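# Return the grip50 gripper to the empty stand slot

## Task

Bring the grip50 parallel gripper to the empty slot of the tool stand and seat it completely in that slot (a task failure otherwise). Then unlock it, pull the tool changer far away from the tool and leave it clear. A tool still locked to the arm counts as part of the arm.

## Robot and tools

ROBOT. One arm with a tool changer at its flange. Its flat face can lock onto a tool plate. The tools are grip50 (a parallel gripper, 50 mm stroke) and grip85 (85 mm stroke). Both close along the face's x axis. A force-torque sensor sits in the flange. The one camera is cam_wrist (896x504), mounted on the hand.

FRAMES. The scene frame has its origin on the table top under the arm base, +z up and +y to the left when looking along +x. The face frame is centred on the changer's flat face, with +z pointing away from the arm. grip50's grip point is at (0, -25, 180) mm in face axes. Reported positions are in metres and orientation is a quaternion wxyz.

execute_actions(actions). actions is a list of actions. Each action is a table of 1 to 15 rows, and each row runs for one 1/30 s step. If a table is short, its last row repeats until 15 steps have run, so one action lasts 0.5 s. A row is one list of 13 numbers, each from -1 to 1, in this order: dx, dy, dz, rx, ry, rz, tool/lock, grip50_position, grip50_force_limit, grip50_speed, grip85_position, grip85_force_limit, grip85_speed. The first six are an offset in the face's own axes. They are measured from the face pose at the start of that action; for a call's first action, that is the last pose a result reported. Every row of an action uses that same start pose, not the row before it. On the scale, 1.0 equals 0.6 m, or 180 degrees for rx, ry, rz, which together form one rotation vector. Each step the controller clips the command to within 100 mm and 16 degrees of the measured pose. Far targets therefore need several actions. Motion trails the command by about 0.17 s. An empty list only returns the state and images.

Lock: a positive value locks, a negative value unlocks, and 0 keeps the last command. Each takes about 1 s. Gripper fields: grip50_position +1 is fully open (50 mm), pads meet near -0.65, and -1 closes until blocked. The force limits run from 20 N at -1 to 185 N (grip50) or 235 N (grip85) at +1. Speeds run from about 20 mm/s at -1 to 150 mm/s at +1. grip fields act only while tool_id shows that tool and its readings are numbers. For this job, keep the gripper fields at any steady value; 0 is fine.

move(target, speed, stop_force, blocking). target is one row laid out like the above. Its offset is taken from the pose in the last result that showed one, in face axes. The face follows a straight path toward it lasting 0.5 to 10 s, and the path does not avoid obstacles. speed is in m/s, 0.002 to 0.5 (default 0.25); turning is capped at twice that in rad/s. stop_force is optional, 13 to 80 N. It ends the path when the sensor feels that much extra push against the motion. It is only reliable on very slow, non-rotating moves, and should be left out when backing off a surface. blocking=false returns after 0.5 s and cannot be combined with stop_force. The result adds a move: line giving the ending (done, off_target, moving, held, contact, fault), the limits that acted (paced = pose clipped, held = steps blocked) and the distance to target.

wait(seconds), 0 to 10, lets time pass and returns early when a running move ends. stop() brakes a running move. zoom_image(camera="cam_wrist", region=[x0,y0,x1,y1]) magnifies up to 504x504 px of the latest image. finished_scene(scene) ends the scene and reports success; it cannot be undone.

RESULTS. The state gives the face position, quaternion and velocities. "Hand target" is where the controller is heading. "pose unreachable" means the clearance check altered the command. HELD in the step readings marks steps that were held back. The tool flags are tool_id (grip50, grip85, none), plate_near, locked, unlocked, in_stand and unlock_refused. Wrist force and torque are in face axes: about 5.5 N offset, up to 3.4 N noise, saturation near 100 N. Joint torques are raw drive outputs, not contact loads.

STAND GEOMETRY. Each slot has a fork that the plate hangs in, with stops 10 mm tall. The fork arms lie 40 to 70 mm to each side of the slot centre along face x. Their front ends sit 45 mm toward the open side, and their tops are 18 mm below the face of a hung plate. Slots are spaced 180 mm apart, and a plate may sit up to about 1 mm off-centre. The changer is 63 mm wide. Its contact block extends 46 mm on the face's -y side, starting 2 mm behind the face. Its lock motor extends 58 mm on +y, starting 13 mm behind the face. The open side of the fork lies in the face's -y direction.

PUTTING AWAY. Taking a tool out means lifting it 10 to 30 mm (about 20), sliding it at least 110 mm out along face -y, then raising it. Returning it reverses that path. Find the empty slot, for example from the camera or 180 mm spacing from an occupied one. Position the tool about 20 mm above hanging height and at least 110 mm out on the open side, aligned with the slot. Slide it in along face +y, then lower it gently until in_stand reads 1. Keep still, send lock -1, and wait for unlocked to read 1. Then back the face away from the plate (mostly face -z, without stop_force) and move well clear.

AVOID. An outside force of 150 N, or a joint reaching its load limit, causes a fault stop: the arm halts for 10 s and skips the rest of the call. Load limits in N m: pan 293, lift 293, elbow 133, wrists 48 each. The arm is stiff, so slow down near contacts and never aim far into a surface. Do not drop the tool or knock anything off the table. Motors warn at 70 °C and brake at 85 °C, so avoid pressing or holding loads for long.

Each tool is called after "Emit:" by a JSON object that holds its "name" and its "arguments", one argument or row to a line.

## Session

Emit:
{"name": "execute_actions", "arguments": {
  "actions": []
}}

Scene clock: 0.00 s.
end_effector_position=(+0.9015, +0.0682, +0.1542) locked=0 unlocked=1 plate_near=0 in_stand=0 unlock_refused=0 tool_id=none grip50_position_measured=n/a grip50_object_status=n/a grip85_position_measured=n/a grip85_object_status=n/a end_effector_quat_wxyz=(-0.496, -0.536, +0.595, -0.337) end_effector_velocity=(-0.000, -0.000, -0.000) end_effector_angular_velocity=(-0.000, +0.000, +0.000)
Joint positions: [ 0.097 -0.805  1.473 -1.445 -2.72  -2.43 ]
Joint velocities: [ 0.  0.  0. -0. -0.  0.]
Joint torques (N m, as the arm reports them, + toward a larger angle): no reading
Wrist force (N, on the end effector, along its own x y z axes, offset not removed): no reading
Wrist torque (N m, same axes, about the end effector's origin, offset not removed): no reading
Hand target: +0.901, +0.068, +0.154; -0.496, -0.536, +0.595, -0.337

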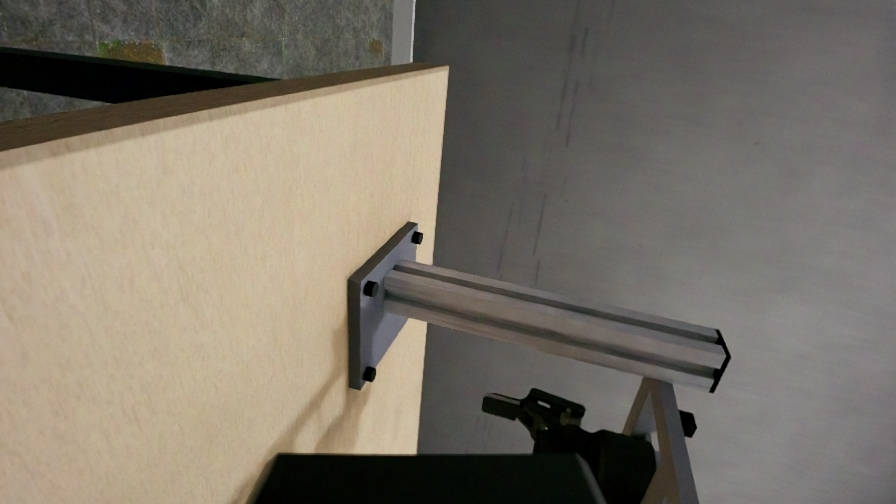

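Emit:
{"name": "move", "arguments": {
  "target": [0.752,0.382,0.052,0.376,-0.255,-0.451,0,0,0,0,0,0,0],
  "speed": 0.3
}}

Scene clock: 11.23 s.
end_effector_position=(+0.8896, +0.0609, +0.1838) locked=0 unlocked=1 plate_near=0 in_stand=0 unlock_refused=0 tool_id=none grip50_position_measured=n/a grip50_object_status=n/a grip85_position_measured=n/a grip85_object_status=n/a end_effector_quat_wxyz=(+0.486, +0.576, -0.572, +0.323) end_effector_velocity=(-0.001, +0.000, -0.000) end_effector_angular_velocity=(+0.001, +0.000, -0.001)
Joint positions: [ 0.09  -0.871  1.55  -1.609 -2.727 -2.652]
Joint velocities: [ 0.    -0.     0.001  0.     0.002  0.   ]
Joint torques (N m, as the arm reports them, + toward a larger angle): [  -0.12 -104.    -41.25   -3.33   -2.72   -0.17]
Wrist force (N, on the end effector, along its own x y z axes, offset not removed): [-2.6 3.6 0.4]
Wrist torque (N m, same axes, about the end effector's origin, offset not removed): [0.06 0.27 -0.11]
Hand target: +0.890, +0.061, +0.184; +0.487, +0.576, -0.572, +0.323
Off the commanded pose: 0.474 m, 110 deg.
FORCE FAULT: contact force on the arm reached its limit, and the arm stopped for 10 seconds. The contact can be on any part of the arm, not only on its tool. That time counts as 20 of the actions that you can send in this scene. The arm's remaining commands of this call were not run. The arm holds still and accepts commands again. Move the arm away from the contact; if what it grips holds it there, let go first. Pushing or pulling that hard again can fault the arm again.
move: fault
camera_calibration (this result's frames):
cam_wrist: T_world_to_cam=[[0.160509, -0.309392, 0.93729, -0.297782], [-0.897808, 0.348779, 0.268877, 0.785072], [-0.410096, -0.884664, -0.221793, 0.499898], [0, 0, 0, 1]] pos_world=[0.957646, 0.0762935, 0.178895]

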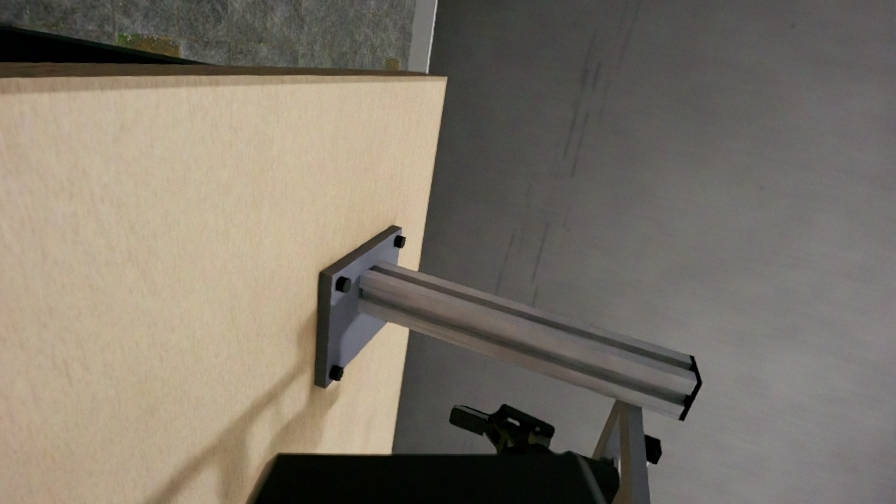

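Emit:
{"name": "move", "arguments": {
  "target": [-0.03,0,-0.03,-0.2,0,0,0,0,0,0,0,0,0],
  "speed": 0.08
}}

Scene clock: 16.00 s.
end_effector_position=(+0.8905, +0.0838, +0.1732) locked=0 unlocked=1 plate_near=0 in_stand=0 unlock_refused=0 tool_id=none grip50_position_measured=n/a grip50_object_status=n/a grip85_position_measured=n/a grip85_object_status=n/a end_effector_quat_wxyz=(+0.640, +0.398, -0.644, +0.131) end_effector_velocity=(-0.000, +0.001, +0.001) end_effector_angular_velocity=(-0.002, +0.004, -0.015)
Joint positions: [ 0.06  -0.637  1.092 -0.66  -2.282 -2.054]
Joint velocities: [-0.001  0.004 -0.009  0.013  0.014  0.006]
Joint torques (N m, as the arm reports them, + toward a larger angle): [ -10.45 -107.16  -53.29    6.08    2.48    2.8 ]
Wrist force (N, on the end effector, along its own x y z axes, offset not removed): [-1.8 1.1 0.6]
Wrist torque (N m, same axes, about the end effector's origin, offset not removed): [-0.04 0.12 -0.09]
Hand target: +0.891, +0.084, +0.173; +0.641, +0.397, -0.644, +0.131
Off the commanded pose: 0.000 m, 0 deg.
move: done
camera_calibration (this result's frames):
cam_wrist: T_world_to_cam=[[0.176845, -0.327903, 0.928011, -0.292319], [-0.482905, 0.792678, 0.372109, 0.356174], [-0.85763, -0.513947, -0.0181652, 0.850419], [0, 0, 0, 1]] pos_world=[0.953038, 0.0588869, 0.154188]

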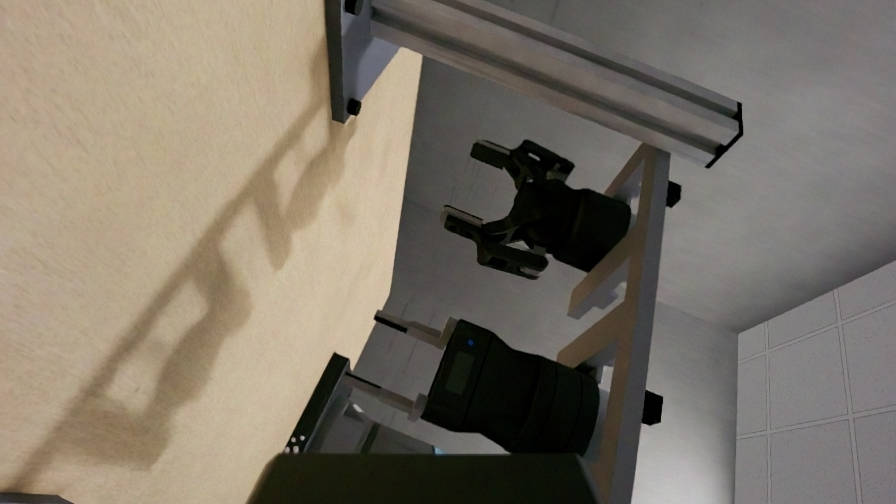

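Emit:
{"name": "move", "arguments": {
  "target": [0.541,0.199,-0.085,0,0,0,0,0,0,0,0,0,0],
  "speed": 0.15
}}

Scene clock: 20.07 s.
end_effector_position=(+0.8899, +0.0840, +0.5225) locked=0 unlocked=1 plate_near=0 in_stand=0 unlock_refused=0 tool_id=none grip50_position_measured=n/a grip50_object_status=n/a grip85_position_measured=n/a grip85_object_status=n/a end_effector_quat_wxyz=(+0.640, +0.398, -0.644, +0.131) end_effector_velocity=(+0.001, +0.000, +0.002) end_effector_angular_velocity=(-0.001, +0.000, +0.000)
Joint positions: [ 0.06  -0.791  0.743 -0.158 -2.283 -2.054]
Joint velocities: [ 0.     0.002 -0.007  0.006 -0.     0.001]
Joint torques (N m, as the arm reports them, + toward a larger angle): [  -9.5  -104.28  -58.8     5.34    3.03    2.89]
Wrist force (N, on the end effector, along its own x y z axes, offset not removed): [-1.5 0.2 0.7]
Wrist torque (N m, same axes, about the end effector's origin, offset not removed): [-0.23 0.16 -0.05]
Hand target: +0.890, +0.084, +0.523; +0.640, +0.398, -0.644, +0.131
Off the commanded pose: 0.001 m, 0 deg.
move: done
camera_calibration (this result's frames):
cam_wrist: T_world_to_cam=[[0.176845, -0.32796, 0.927991, -0.616216], [-0.483037, 0.792576, 0.372154, 0.225836], [-0.857556, -0.514067, -0.018253, 0.85629], [0, 0, 0, 1]] pos_world=[0.952379, 0.0591047, 0.503427]

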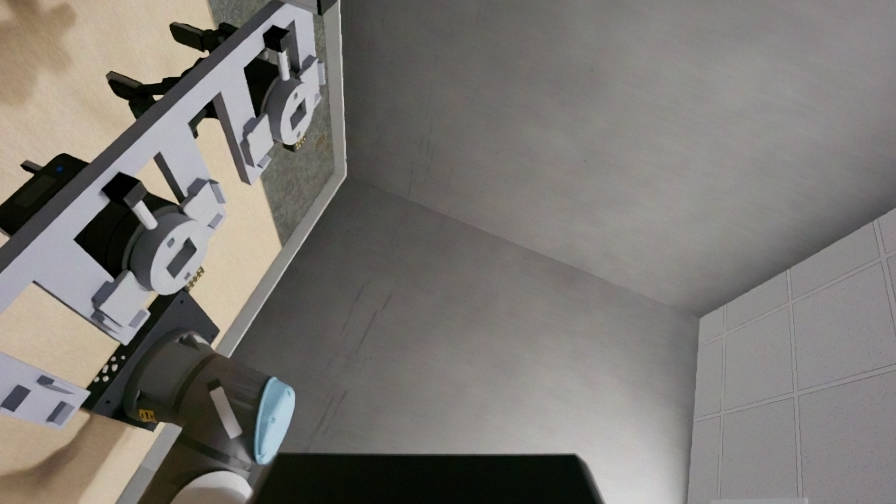

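Emit:
{"name": "move", "arguments": {
  "target": [0.01,0.172,0.464,-0.492,-0.325,0.667,0,0,0,0,0,0,0],
  "speed": 0.25
}}

Scene clock: 31.37 s.
end_effector_position=(+0.6201, -0.0400, +0.5215) locked=0 unlocked=1 plate_near=0 in_stand=0 unlock_refused=0 tool_id=none grip50_position_measured=n/a grip50_object_status=n/a grip85_position_measured=n/a grip85_object_status=n/a end_effector_quat_wxyz=(+0.001, +0.708, +0.706, -0.001) end_effector_velocity=(-0.001, -0.001, -0.000) end_effector_angular_velocity=(-0.006, -0.007, -0.010)
Joint positions: [-0.329 -1.72   1.908 -1.767 -1.567 -0.353]
Joint velocities: [-0.001 -0.004  0.006 -0.011 -0.003  0.01 ]
Joint torques (N m, as the arm reports them, + toward a larger angle): [ -9.88 -54.98 -45.64  -8.4   -2.3    2.78]
Wrist force (N, on the end effector, along its own x y z axes, offset not removed): [-4.5 0.7 -1.0]
Wrist torque (N m, same axes, about the end effector's origin, offset not removed): [-0.06 0.42 -0.06]
Hand target: +0.620, -0.040, +0.522; +0.001, +0.708, +0.706, -0.001
Off the commanded pose: 0.001 m, 0 deg.
move: done
camera_calibration (this result's frames):
cam_wrist: T_world_to_cam=[[-0.0148893, 0.999198, 0.0371838, 0.0282682], [0.969769, 0.0053719, 0.243966, -0.671423], [0.24357, 0.0396922, -0.969071, 0.396393], [0, 0, 0, 1]] pos_world=[0.554996, -0.0403724, 0.546886]

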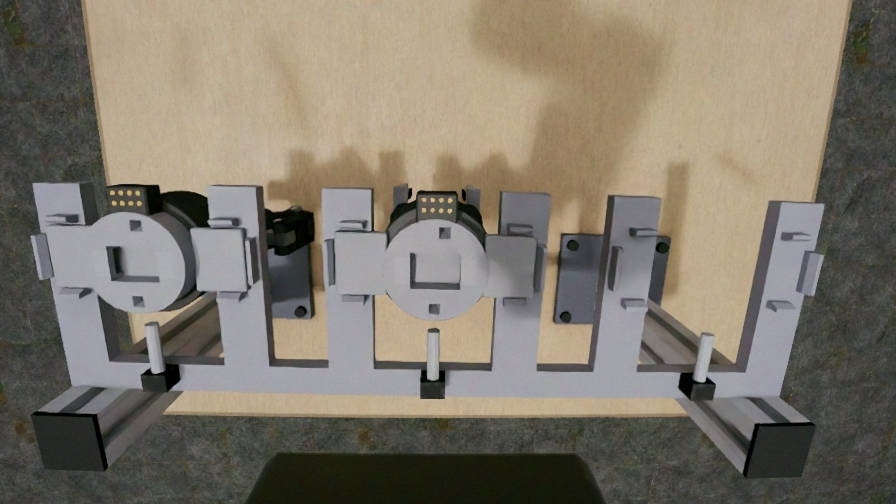

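Emit:
{"name": "move", "arguments": {
  "target": [0.003,0.015,0.235,0,0,0.006,0,0,0,0,0,0,0]
}}

Scene clock: 33.17 s.
end_effector_position=(+0.6292, -0.0387, +0.3809) locked=0 unlocked=1 plate_near=0 in_stand=0 unlock_refused=0 tool_id=none grip50_position_measured=n/a grip50_object_status=n/a grip85_position_measured=n/a grip85_object_status=n/a end_effector_quat_wxyz=(+0.001, +0.714, +0.700, -0.001) end_effector_velocity=(+0.001, +0.000, -0.002) end_effector_angular_velocity=(+0.001, -0.002, -0.001)
Joint positions: [-0.321 -1.622  2.081 -2.038 -1.567 -0.325]
Joint velocities: [ 0.     0.003  0.002 -0.007  0.002  0.001]
Joint torques (N m, as the arm reports them, + toward a larger angle): [  9.87 -36.17 -42.91  -8.65   3.04   2.91]
Wrist force (N, on the end effector, along its own x y z axes, offset not removed): [-2.5 1.6 -0.7]
Wrist torque (N m, same axes, about the end effector's origin, offset not removed): [-0.24 0.22 -0.14]
Hand target: +0.629, -0.039, +0.381; +0.001, +0.714, +0.700, -0.001
Off the commanded pose: 0.000 m, 0 deg.
move: done
camera_calibration (this result's frames):
cam_wrist: T_world_to_cam=[[0.00390034, 0.9993, 0.0371986, 0.0204818], [0.969716, -0.0128638, 0.243896, -0.646529], [0.244203, 0.0351208, -0.969088, 0.257343], [0, 0, 0, 1]] pos_world=[0.564026, -0.0378224, 0.406312]

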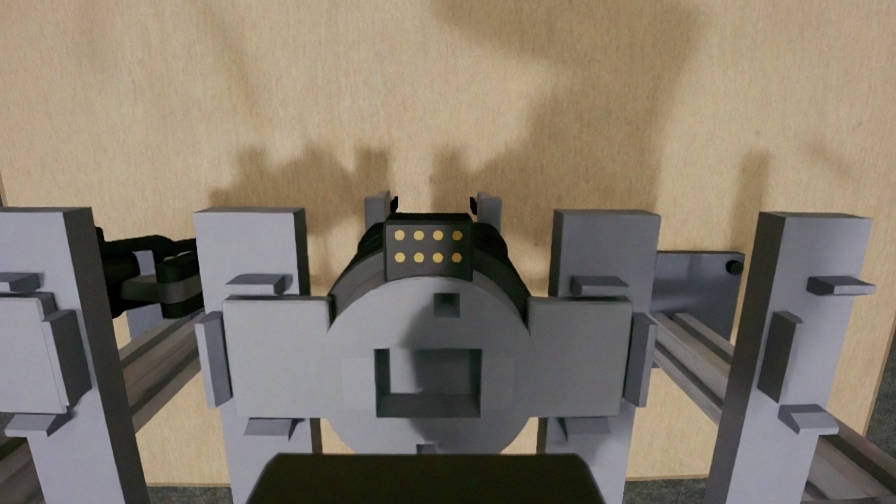

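Emit:
{"name": "move", "arguments": {
  "target": [-0.001,-0.005,0.085,0,0,0,0,0,0,0,0,0,0],
  "speed": 0.1
}}

Emit:
{"name": "move", "arguments": {
  "target": [0,0,0.07,0,0,0,0,0,0,0,0,0,0],
  "speed": 0.008,
  "stop_force": 15
}}

Scene clock: 34.87 s.
end_effector_position=(+0.6262, -0.0394, +0.3303) locked=0 unlocked=1 plate_near=0 in_stand=0 unlock_refused=0 tool_id=none grip50_position_measured=n/a grip50_object_status=n/a grip85_position_measured=n/a grip85_object_status=n/a end_effector_quat_wxyz=(+0.001, +0.714, +0.700, -0.001) end_effector_velocity=(-0.000, -0.000, -0.003) end_effector_angular_velocity=(-0.001, +0.000, -0.000)
Joint positions: [-0.323 -1.579  2.142 -2.141 -1.567 -0.328]
Joint velocities: [-0.     0.003  0.003 -0.006 -0.001  0.   ]
Joint torques (N m, as the arm reports them, + toward a larger angle): [-10.08 -34.41 -40.64  -8.85   3.05  -2.96]
Wrist force (N, on the end effector, along its own x y z axes, offset not removed): [-4.4 1.7 0.5]
Wrist torque (N m, same axes, about the end effector's origin, offset not removed): [-0.08 0.29 0.04]
Hand target: +0.626, -0.039, +0.330; +0.001, +0.714, +0.700, -0.001
Off the commanded pose: 0.000 m, 0 deg.
move: done
camera_calibration (this result's frames):
cam_wrist: T_world_to_cam=[[0.00390416, 0.9993, 0.0372077, 0.0230664], [0.969728, -0.012868, 0.243846, -0.631298], [0.244155, 0.0351293, -0.9691, 0.209083], [0, 0, 0, 1]] pos_world=[0.561049, -0.0385187, 0.355704]

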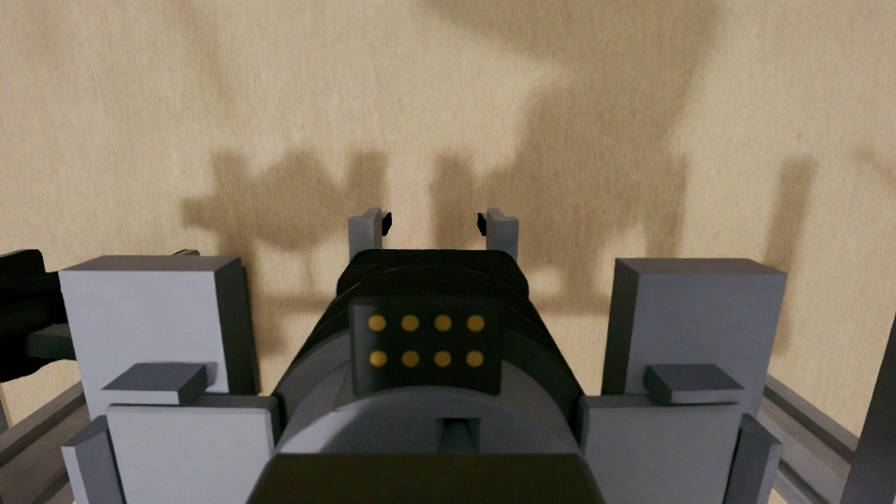

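Scene clock: 39.10 s.
end_effector_position=(+0.6262, -0.0395, +0.2997) locked=0 unlocked=1 plate_near=1 in_stand=1 unlock_refused=0 tool_id=none grip50_position_measured=n/a grip50_object_status=n/a grip85_position_measured=n/a grip85_object_status=n/a end_effector_quat_wxyz=(+0.001, +0.714, +0.700, -0.001) end_effector_velocity=(-0.001, +0.000, -0.000) end_effector_angular_velocity=(+0.002, +0.008, -0.000)
Joint positions: [-0.323 -1.544  2.172 -2.206 -1.567 -0.327]
Joint velocities: [-0.    -0.    -0.001  0.009 -0.001  0.   ]
Joint torques (N m, as the arm reports them, + toward a larger angle): [  7.15 -36.86 -28.96   3.94   1.95   2.42]
Wrist force (N, on the end effector, along its own x y z axes, offset not removed): [-4.9 6.0 -44.5]
Wrist torque (N m, same axes, about the end effector's origin, offset not removed): [0.29 1.43 -0.03]
Hand target: +0.626, -0.039, +0.300; +0.001, +0.714, +0.700, -0.001
Off the commanded pose: 0.011 m, 0 deg.
move: contact
camera_calibration (this result's frames):
cam_wrist: T_world_to_cam=[[0.00390446, 0.999301, 0.0371894, 0.024306], [0.969709, -0.0128666, 0.243924, -0.623852], [0.244232, 0.0351105, -0.969081, 0.179297], [0, 0, 0, 1]] pos_world=[0.56107, -0.0386111, 0.325022]

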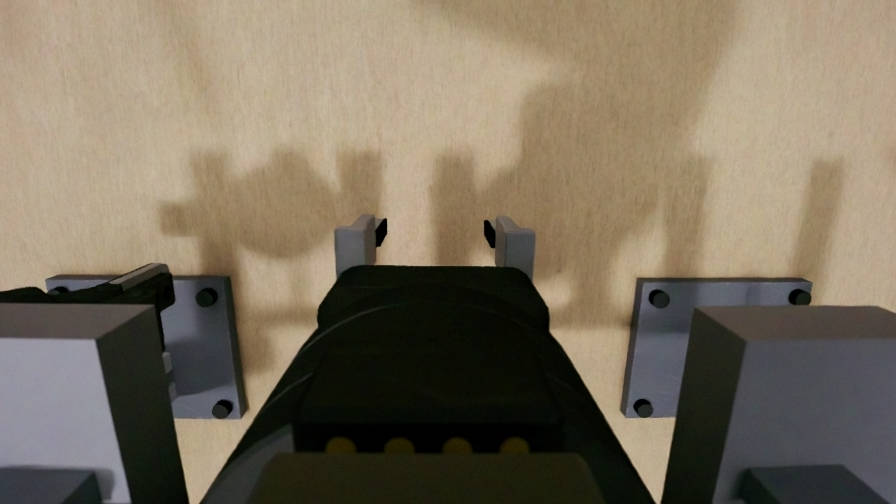

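Lucky. Lock, easing the pressure slightly.

Emit:
{"name": "execute_actions", "arguments": {
  "actions": [
    [[0,0,-0.001,0,0,0,1,1,0,0,0,0,0]],
    [[0,0,0,0,0,0,1,1,0,0,0,0,0]],
    [[0,0,0,0,0,0,1,1,0,0,0,0,0]]
  ]
}}

Scene clock: 40.73 s.
end_effector_position=(+0.6262, -0.0395, +0.3003) locked=1 unlocked=0 plate_near=1 in_stand=1 unlock_refused=0 tool_id=grip50 grip50_position_measured=n/a grip50_object_status=n/a grip85_position_measured=n/a grip85_object_status=n/a end_effector_quat_wxyz=(+0.001, +0.714, +0.700, -0.001) end_effector_velocity=(-0.000, +0.000, -0.001) end_effector_angular_velocity=(+0.002, +0.001, +0.000)
Joint positions: [-0.323 -1.545  2.171 -2.205 -1.567 -0.327]
Joint velocities: [-0.    -0.     0.001  0.     0.001 -0.   ]
Joint torques (N m, as the arm reports them, + toward a larger angle): [  7.01 -59.48 -51.9   -4.03   1.47   2.18]
Wrist force (N, on the end effector, along its own x y z axes, offset not removed): [-3.8 0.0 -11.7]
Wrist torque (N m, same axes, about the end effector's origin, offset not removed): [-0.07 1.18 -0.11]
Hand target: +0.626, -0.039, +0.300; +0.001, +0.714, +0.700, -0.001
Off the commanded pose: 0.000 m, 0 deg.
Step readings (end_effector_position; steps 1 to 15: 1st action; 16 to 30: 2nd action; 31 to 45: 3rd action):
0: (+0.6261, -0.0394, +0.2998)
1: (+0.6261, -0.0394, +0.2998)
2: (+0.6261, -0.0394, +0.2999)
4: (+0.6261, -0.0394, +0.3000)
8: (+0.6262, -0.0394, +0.3001)
15: (+0.6262, -0.0394, +0.3002)
16: (+0.6262, -0.0394, +0.3002)
17: (+0.6262, -0.0394, +0.3002)
19: (+0.6262, -0.0394, +0.3002)
23: (+0.6262, -0.0394, +0.3002)
30: (+0.6262, -0.0395, +0.3003)
31: (+0.6262, -0.0395, +0.3003)
32: (+0.6262, -0.0395, +0.3003)
34: (+0.6262, -0.0395, +0.3003)
38: (+0.6262, -0.0395, +0.3003)
45: end_effector_position above
camera_calibration (this result's frames):
cam_wrist: T_world_to_cam=[[0.0039046, 0.9993, 0.0371923, 0.024281], [0.969708, -0.0128675, 0.243928, -0.624011], [0.244235, 0.0351132, -0.96908, 0.179885], [0, 0, 0, 1]] pos_world=[0.56108, -0.0386099, 0.325633]

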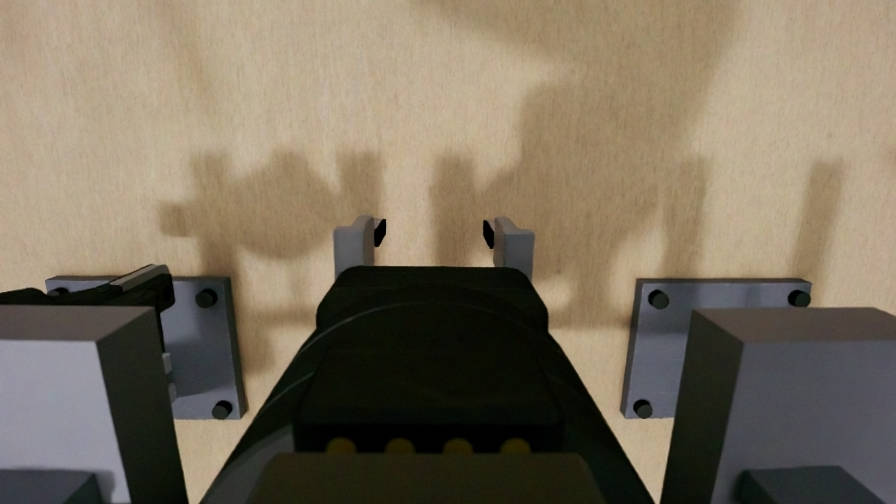

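Emit:
{"name": "move", "arguments": {
  "target": [0,0,-0.0333,0,0,0,0,1,0,0,0,0,0],
  "speed": 0.05
}}

Emit:
{"name": "move", "arguments": {
  "target": [0,-0.21,0,0,0,0,0,1,0,0,0,0,0],
  "speed": 0.12
}}

Emit:
{"name": "move", "arguments": {
  "target": [0.3,0,0,0,0,0,0,1,0,0,0,0,0],
  "speed": 0.15
}}

Emit:
{"name": "move", "arguments": {
  "target": [0,0.11,0,0,0,0,0,1,0,0,0,0,0],
  "speed": 0.1
}}

Scene clock: 41.93 s.
end_effector_position=(+0.6262, -0.0394, +0.3199) locked=1 unlocked=0 plate_near=1 in_stand=0 unlock_refused=0 tool_id=grip50 grip50_position_measured=n/a grip50_object_status=n/a grip85_position_measured=n/a grip85_object_status=n/a end_effector_quat_wxyz=(+0.001, +0.714, +0.700, -0.001) end_effector_velocity=(+0.000, +0.000, +0.003) end_effector_angular_velocity=(+0.001, -0.001, +0.001)
Joint positions: [-0.323 -1.567  2.152 -2.163 -1.567 -0.327]
Joint velocities: [-0.    -0.003 -0.003  0.006  0.001 -0.001]
Joint torques (N m, as the arm reports them, + toward a larger angle): [-10.06 -64.48 -67.21  -2.84   1.66  -0.77]
Wrist force (N, on the end effector, along its own x y z axes, offset not removed): [-3.8 3.6 -1.0]
Wrist torque (N m, same axes, about the end effector's origin, offset not removed): [0.01 0.28 -0.02]
Hand target: +0.626, -0.039, +0.320; +0.001, +0.714, +0.700, -0.001
Off the commanded pose: 0.000 m, 0 deg.
move: done
camera_calibration (this result's frames):
cam_wrist: T_world_to_cam=[[0.00399675, 0.9993, 0.0371832, 0.0234188], [0.969701, -0.0129555, 0.24395, -0.628783], [0.244261, 0.0350815, -0.969075, 0.198868], [0, 0, 0, 1]] pos_world=[0.561062, -0.0385252, 0.345239]

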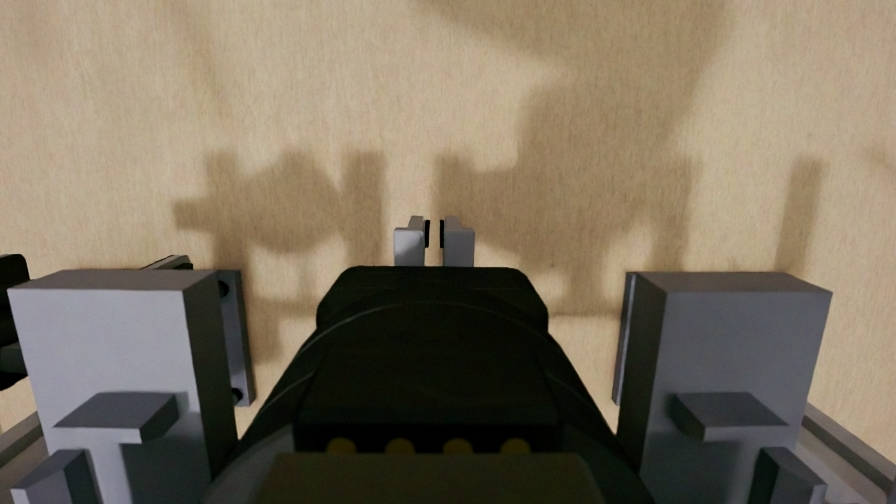

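Scene clock: 43.57 s.
end_effector_position=(+0.5006, -0.0367, +0.3196) locked=1 unlocked=0 plate_near=1 in_stand=0 unlock_refused=0 tool_id=grip50 grip50_position_measured=3 grip50_object_status=3 grip85_position_measured=n/a grip85_object_status=n/a end_effector_quat_wxyz=(+0.001, +0.714, +0.700, -0.001) end_effector_velocity=(-0.003, -0.000, +0.001) end_effector_angular_velocity=(-0.002, -0.001, +0.000)
Joint positions: [-0.408 -1.8    2.355 -2.132 -1.566 -0.413]
Joint velocities: [-0.003 -0.007  0.003  0.003 -0.001 -0.003]
Joint torques (N m, as the arm reports them, + toward a larger angle): [ -7.79 -45.58 -50.14  -2.91   3.4   -3.05]
Wrist force (N, on the end effector, along its own x y z axes, offset not removed): [-1.5 0.3 -0.9]
Wrist torque (N m, same axes, about the end effector's origin, offset not removed): [-0.14 0.12 -0.05]
Hand target: +0.500, -0.037, +0.320; +0.001, +0.714, +0.700, -0.001
Off the commanded pose: 0.000 m, 0 deg.
move: done
camera_calibration (this result's frames):
cam_wrist: T_world_to_cam=[[0.00401068, 0.999293, 0.0373749, 0.0212353], [0.969676, -0.0130194, 0.244045, -0.506894], [0.24436, 0.0352628, -0.969043, 0.229156], [0, 0, 0, 1]] pos_world=[0.435441, -0.0359004, 0.344973]

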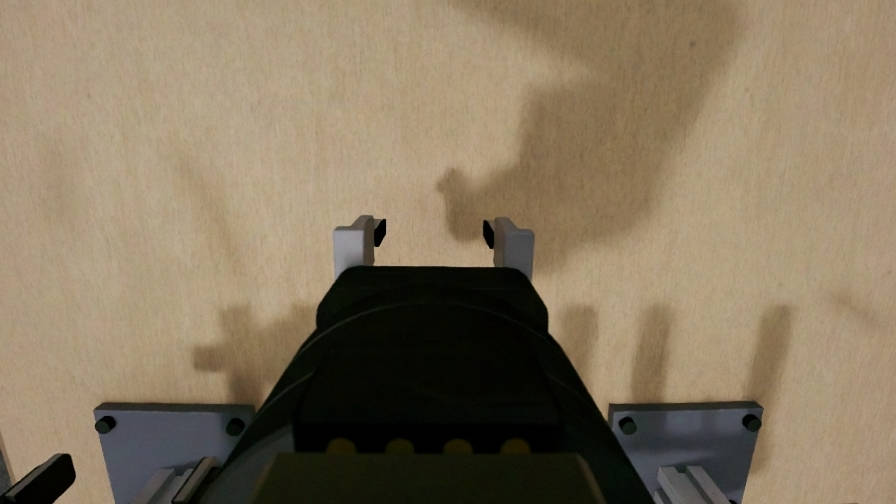

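Scene clock: 45.37 s.
end_effector_position=(+0.5041, +0.1426, +0.3190) locked=1 unlocked=0 plate_near=1 in_stand=0 unlock_refused=0 tool_id=grip50 grip50_position_measured=3 grip50_object_status=3 grip85_position_measured=n/a grip85_object_status=n/a end_effector_quat_wxyz=(+0.001, +0.714, +0.700, -0.001) end_effector_velocity=(+0.000, +0.003, +0.001) end_effector_angular_velocity=(-0.001, -0.001, -0.001)
Joint positions: [-0.04  -1.756  2.322 -2.145 -1.57  -0.045]
Joint velocities: [ 0.006  0.001 -0.002 -0.    -0.001  0.007]
Joint torques (N m, as the arm reports them, + toward a larger angle): [  4.66 -28.69 -68.   -10.4   -3.5    3.27]
Wrist force (N, on the end effector, along its own x y z axes, offset not removed): [-5.7 1.8 0.6]
Wrist torque (N m, same axes, about the end effector's origin, offset not removed): [0.00 0.37 -0.08]
Hand target: +0.504, +0.143, +0.319; +0.001, +0.714, +0.700, -0.001
Off the commanded pose: 0.001 m, 0 deg.
move: done
camera_calibration (this result's frames):
cam_wrist: T_world_to_cam=[[0.00394502, 0.999326, 0.0364996, -0.157695], [0.96976, -0.0127303, 0.243728, -0.507804], [0.244028, 0.0344344, -0.969157, 0.22166], [0, 0, 0, 1]] pos_world=[0.438979, 0.143492, 0.344346]

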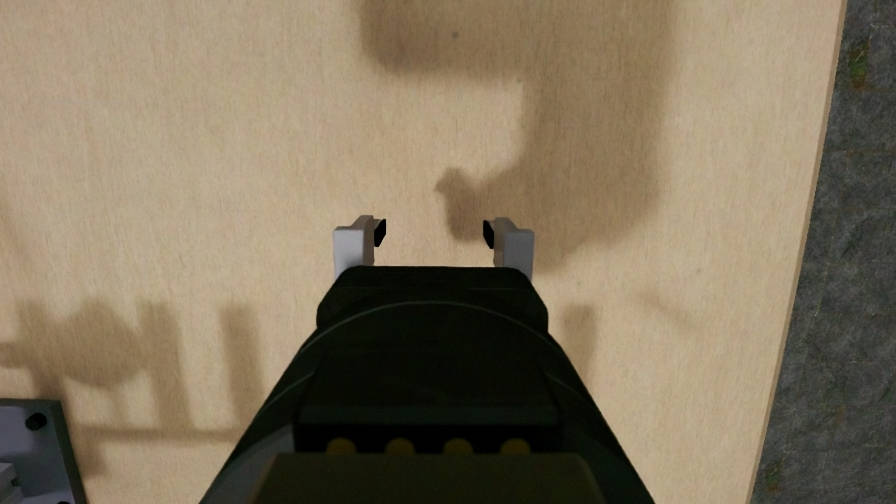

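Scene clock: 46.57 s.
end_effector_position=(+0.5698, +0.1413, +0.3191) locked=1 unlocked=0 plate_near=1 in_stand=0 unlock_refused=0 tool_id=grip50 grip50_position_measured=3 grip50_object_status=3 grip85_position_measured=n/a grip85_object_status=n/a end_effector_quat_wxyz=(+0.001, +0.714, +0.700, -0.001) end_effector_velocity=(+0.002, -0.000, +0.001) end_effector_angular_velocity=(-0.001, -0.001, +0.000)
Joint positions: [-0.035 -1.637  2.221 -2.163 -1.57  -0.04 ]
Joint velocities: [ 0.     0.003 -0.004  0.    -0.001  0.   ]
Joint torques (N m, as the arm reports them, + toward a larger angle): [ 12.03 -35.86 -66.64 -10.49  -2.85   2.69]
Wrist force (N, on the end effector, along its own x y z axes, offset not removed): [0.0 2.0 -0.2]
Wrist torque (N m, same axes, about the end effector's origin, offset not removed): [-0.09 -0.05 -0.11]
Hand target: +0.570, +0.141, +0.319; +0.001, +0.714, +0.700, -0.001
Off the commanded pose: 0.000 m, 0 deg.
move: done
camera_calibration (this result's frames):
cam_wrist: T_world_to_cam=[[0.00394096, 0.999325, 0.0365225, -0.156623], [0.969759, -0.0127321, 0.243733, -0.571527], [0.244034, 0.0344575, -0.969154, 0.205788], [0, 0, 0, 1]] pos_world=[0.504641, 0.14215, 0.344461]

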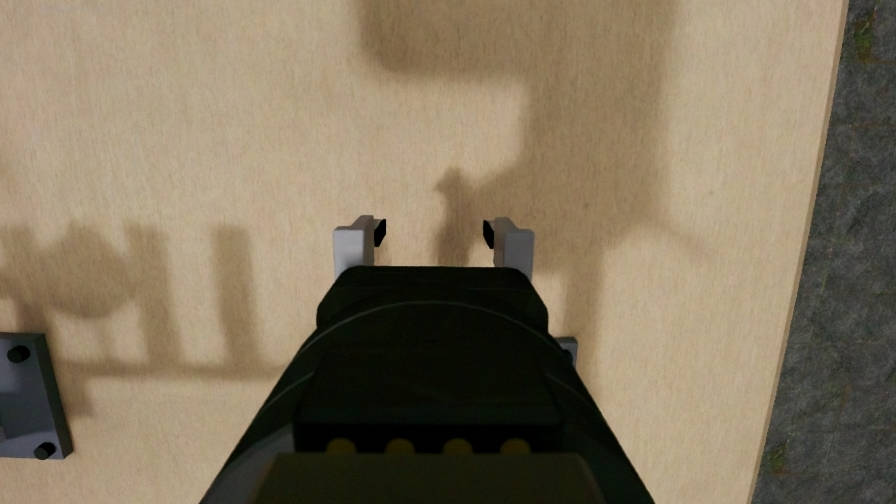

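Emit:
{"name": "move", "arguments": {
  "target": [0.0008,0.0993,-0.0015,0,0,0,0,1,0,0,0,0,0],
  "speed": 0.03
}}

Emit:
{"name": "move", "arguments": {
  "target": [0,0,0.045,0,0,0,0,1,0,0,0,0,0],
  "speed": 0.005,
  "stop_force": 13
}}

Scene clock: 49.10 s.
end_effector_position=(+0.6290, +0.1406, +0.3201) locked=1 unlocked=0 plate_near=1 in_stand=0 unlock_refused=0 tool_id=grip50 grip50_position_measured=3 grip50_object_status=3 grip85_position_measured=n/a grip85_object_status=n/a end_effector_quat_wxyz=(+0.001, +0.714, +0.700, -0.001) end_effector_velocity=(+0.003, +0.000, +0.001) end_effector_angular_velocity=(+0.000, -0.001, -0.000)
Joint positions: [-0.03  -1.54   2.123 -2.162 -1.57  -0.035]
Joint velocities: [ 0.     0.004 -0.005  0.     0.     0.001]
Joint torques (N m, as the arm reports them, + toward a larger angle): [ 10.12 -49.41 -66.8   -2.82  -3.24   2.84]
Wrist force (N, on the end effector, along its own x y z axes, offset not removed): [-2.6 0.6 0.3]
Wrist torque (N m, same axes, about the end effector's origin, offset not removed): [-0.10 0.19 -0.06]
Hand target: +0.629, +0.141, +0.320; +0.001, +0.714, +0.700, -0.001
Off the commanded pose: 0.000 m, 0 deg.
move: done
camera_calibration (this result's frames):
cam_wrist: T_world_to_cam=[[0.00393953, 0.999325, 0.0365124, -0.15616], [0.969758, -0.0127283, 0.243735, -0.629199], [0.244035, 0.034448, -0.969154, 0.192322], [0, 0, 0, 1]] pos_world=[0.563852, 0.141421, 0.345449]

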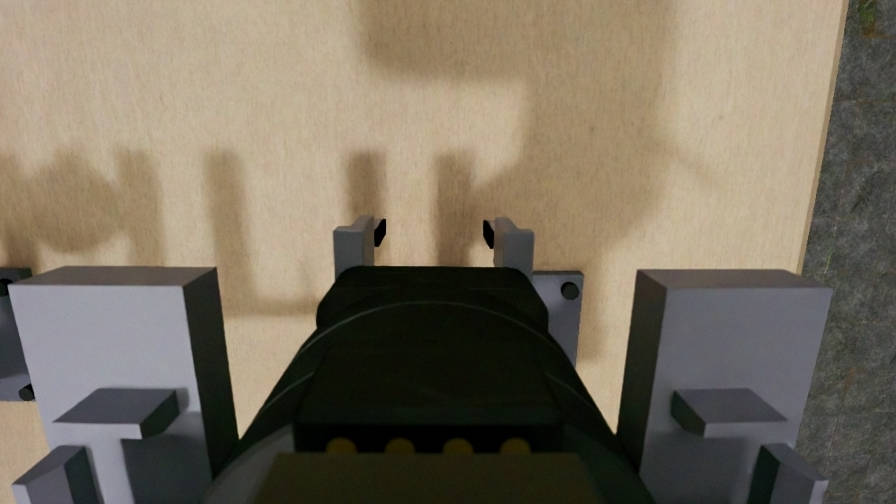

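Scene clock: 53.50 s.
end_effector_position=(+0.6290, +0.1405, +0.3001) locked=1 unlocked=0 plate_near=1 in_stand=1 unlock_refused=0 tool_id=grip50 grip50_position_measured=3 grip50_object_status=3 grip85_position_measured=n/a grip85_object_status=n/a end_effector_quat_wxyz=(+0.001, +0.714, +0.700, -0.001) end_effector_velocity=(-0.001, +0.000, +0.000) end_effector_angular_velocity=(+0.001, +0.005, +0.000)
Joint positions: [-0.03  -1.518  2.142 -2.203 -1.57  -0.035]
Joint velocities: [ 0.    -0.002  0.     0.007  0.    -0.   ]
Joint torques (N m, as the arm reports them, + toward a larger angle): [  4.34 -53.38 -45.84   0.94  -2.85   2.13]
Wrist force (N, on the end effector, along its own x y z axes, offset not removed): [-5.2 2.2 -29.0]
Wrist torque (N m, same axes, about the end effector's origin, offset not removed): [0.09 2.19 0.16]
Hand target: +0.629, +0.140, +0.300; +0.001, +0.714, +0.700, -0.001
Off the commanded pose: 0.007 m, 0 deg.
move: contact
camera_calibration (this result's frames):
cam_wrist: T_world_to_cam=[[0.00393544, 0.999326, 0.0365053, -0.155353], [0.969732, -0.0127263, 0.243839, -0.62437], [0.244139, 0.0344408, -0.969129, 0.172893], [0, 0, 0, 1]] pos_world=[0.563874, 0.141347, 0.325473]

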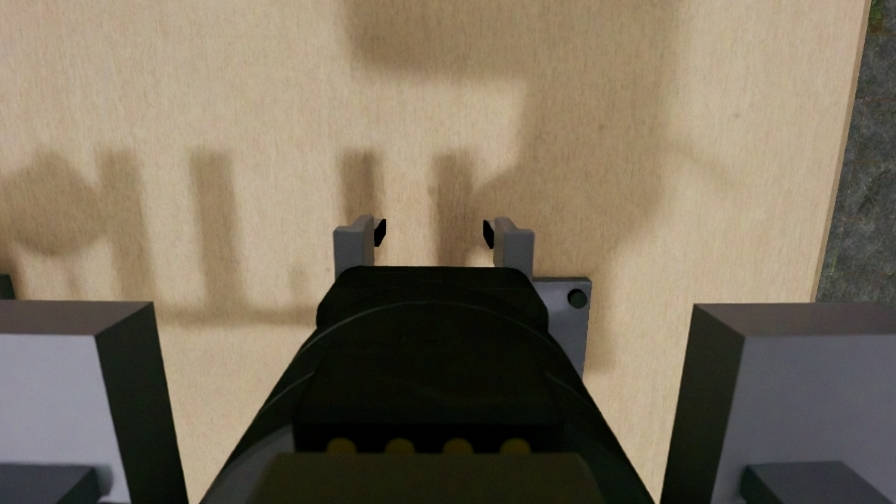

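Seated at the same height.

Emit:
{"name": "execute_actions", "arguments": {
  "actions": [
    [[0,0,-0.0005,0,0,0,-1,1,0,0,0,0,0]],
    [[0,0,0,0,0,0,-1,1,0,0,0,0,0]],
    [[0,0,0,0,0,0,-1,1,0,0,0,0,0]]
  ]
}}

Scene clock: 55.10 s.
end_effector_position=(+0.6290, +0.1405, +0.3004) locked=0 unlocked=1 plate_near=1 in_stand=1 unlock_refused=0 tool_id=none grip50_position_measured=n/a grip50_object_status=n/a grip85_position_measured=n/a grip85_object_status=n/a end_effector_quat_wxyz=(+0.001, +0.714, +0.700, -0.001) end_effector_velocity=(-0.000, +0.000, -0.001) end_effector_angular_velocity=(+0.002, +0.001, -0.001)
Joint positions: [-0.03  -1.518  2.141 -2.202 -1.57  -0.035]
Joint velocities: [-0.     0.     0.     0.     0.002  0.   ]
Joint torques (N m, as the arm reports them, + toward a larger angle): [  3.67 -61.51 -56.94  -5.44  -2.81   2.06]
Wrist force (N, on the end effector, along its own x y z axes, offset not removed): [-6.0 1.7 -2.4]
Wrist torque (N m, same axes, about the end effector's origin, offset not removed): [-0.02 0.46 -0.04]
Hand target: +0.629, +0.140, +0.300; +0.001, +0.714, +0.700, -0.001
Off the commanded pose: 0.000 m, 0 deg.
Step readings (end_effector_position; steps 1 to 15: 1st action; 16 to 30: 2nd action; 31 to 45: 3rd action):
0: (+0.6290, +0.1405, +0.3002)
1: (+0.6289, +0.1405, +0.3002)
2: (+0.6289, +0.1405, +0.3002)
4: (+0.6289, +0.1405, +0.3002)
8: (+0.6290, +0.1405, +0.3003)
15: (+0.6290, +0.1405, +0.3004)
16: (+0.6290, +0.1405, +0.3004)
17: (+0.6290, +0.1405, +0.3004)
19: (+0.6290, +0.1405, +0.3004)
23: (+0.6290, +0.1405, +0.3004)
30: (+0.6290, +0.1405, +0.3004)
31: (+0.6290, +0.1405, +0.3004)
32: (+0.6290, +0.1405, +0.3004)
34: (+0.6290, +0.1405, +0.3004)
38: (+0.6290, +0.1405, +0.3004)
45: end_effector_position above
camera_calibration (this result's frames):
cam_wrist: T_world_to_cam=[[0.00393895, 0.999326, 0.0365094, -0.155368], [0.969753, -0.0127278, 0.243757, -0.624412], [0.244057, 0.0344449, -0.969149, 0.173227], [0, 0, 0, 1]] pos_world=[0.56386, 0.141349, 0.32576]

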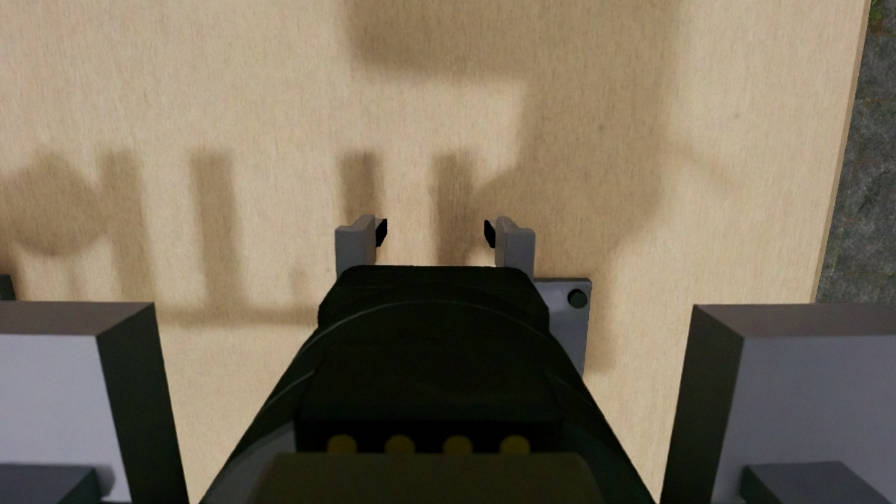

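Emit:
{"name": "move", "arguments": {
  "target": [0,0,-0.03,0,0,0,0,0,0,0,0,0,0],
  "speed": 0.03
}}

Emit:
{"name": "move", "arguments": {
  "target": [0,0,-0.35,0,0,0,0,0,0,0,0,0,0]
}}

Scene clock: 56.20 s.
end_effector_position=(+0.6290, +0.1406, +0.3180) locked=0 unlocked=1 plate_near=0 in_stand=0 unlock_refused=0 tool_id=none grip50_position_measured=n/a grip50_object_status=n/a grip85_position_measured=n/a grip85_object_status=n/a end_effector_quat_wxyz=(+0.001, +0.714, +0.700, -0.001) end_effector_velocity=(+0.000, +0.000, +0.003) end_effector_angular_velocity=(+0.001, -0.001, -0.001)
Joint positions: [-0.03  -1.538  2.125 -2.166 -1.57  -0.035]
Joint velocities: [-0.    -0.003 -0.003  0.006  0.001  0.001]
Joint torques (N m, as the arm reports them, + toward a larger angle): [  2.29 -60.32 -59.46  -1.3   -2.93   1.89]
Wrist force (N, on the end effector, along its own x y z axes, offset not removed): [-1.7 0.8 0.5]
Wrist torque (N m, same axes, about the end effector's origin, offset not removed): [-0.21 0.19 0.03]
Hand target: +0.629, +0.141, +0.318; +0.001, +0.714, +0.700, -0.001
Off the commanded pose: 0.000 m, 0 deg.
move: done
camera_calibration (this result's frames):
cam_wrist: T_world_to_cam=[[0.00393802, 0.999326, 0.0365085, -0.156081], [0.969748, -0.0127274, 0.243778, -0.6287], [0.244078, 0.0344441, -0.969144, 0.190317], [0, 0, 0, 1]] pos_world=[0.563843, 0.141419, 0.343405]

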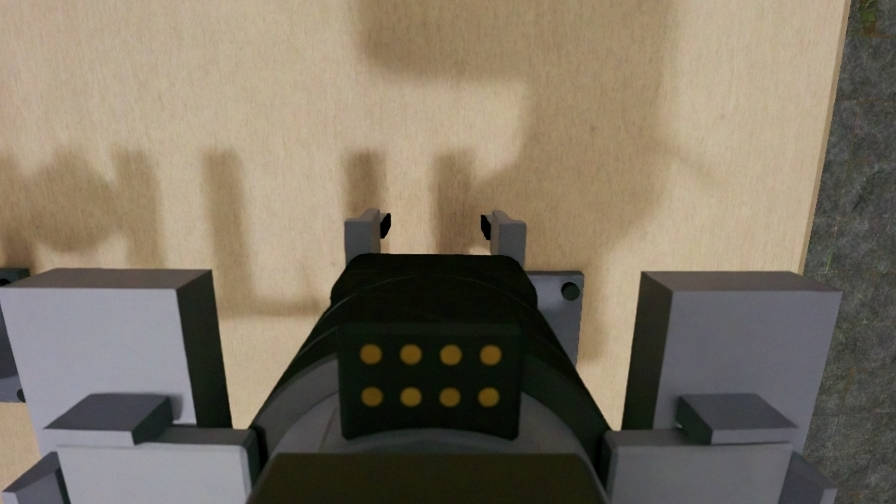

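Scene clock: 57.73 s.
end_effector_position=(+0.6288, +0.1413, +0.5276) locked=0 unlocked=1 plate_near=0 in_stand=0 unlock_refused=0 tool_id=none grip50_position_measured=n/a grip50_object_status=n/a grip85_position_measured=n/a grip85_object_status=n/a end_effector_quat_wxyz=(+0.001, +0.714, +0.700, -0.001) end_effector_velocity=(+0.000, +0.000, +0.002) end_effector_angular_velocity=(+0.002, +0.001, -0.001)
Joint positions: [-0.031 -1.682  1.864 -1.761 -1.57  -0.035]
Joint velocities: [-0.    -0.    -0.005  0.006  0.002  0.001]
Joint torques (N m, as the arm reports them, + toward a larger angle): [ -9.19 -57.38 -64.92  -1.48   0.78  -2.82]
Wrist force (N, on the end effector, along its own x y z axes, offset not removed): [-2.1 1.5 -1.1]
Wrist torque (N m, same axes, about the end effector's origin, offset not removed): [-0.16 0.22 -0.02]
Hand target: +0.629, +0.141, +0.528; +0.001, +0.714, +0.700, -0.001
Off the commanded pose: 0.001 m, 0 deg.
move: done
camera_calibration (this result's frames):
cam_wrist: T_world_to_cam=[[0.00394555, 0.999326, 0.0365008, -0.164477], [0.969718, -0.012737, 0.243896, -0.679638], [0.244196, 0.0344332, -0.969114, 0.393365], [0, 0, 0, 1]] pos_world=[0.563648, 0.142164, 0.55298]

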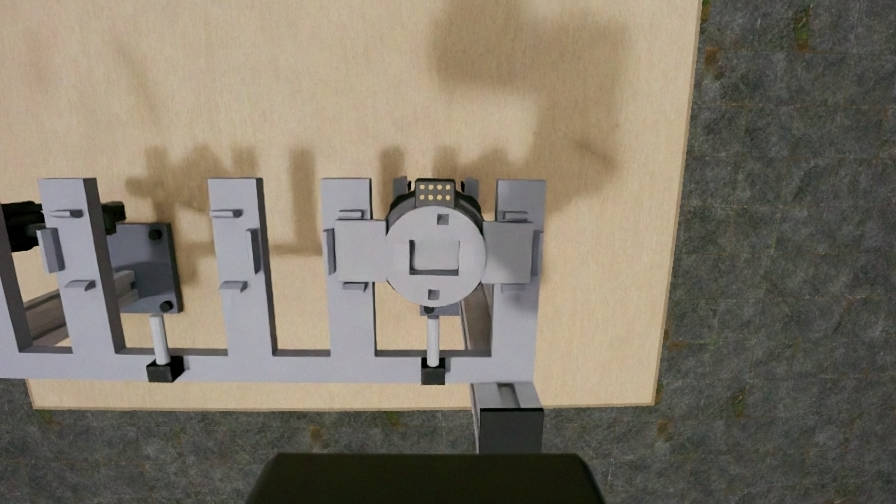

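Emit:
{"name": "finished_scene", "arguments": {
  "scene": 1
}}

The scene is finished: the task was done.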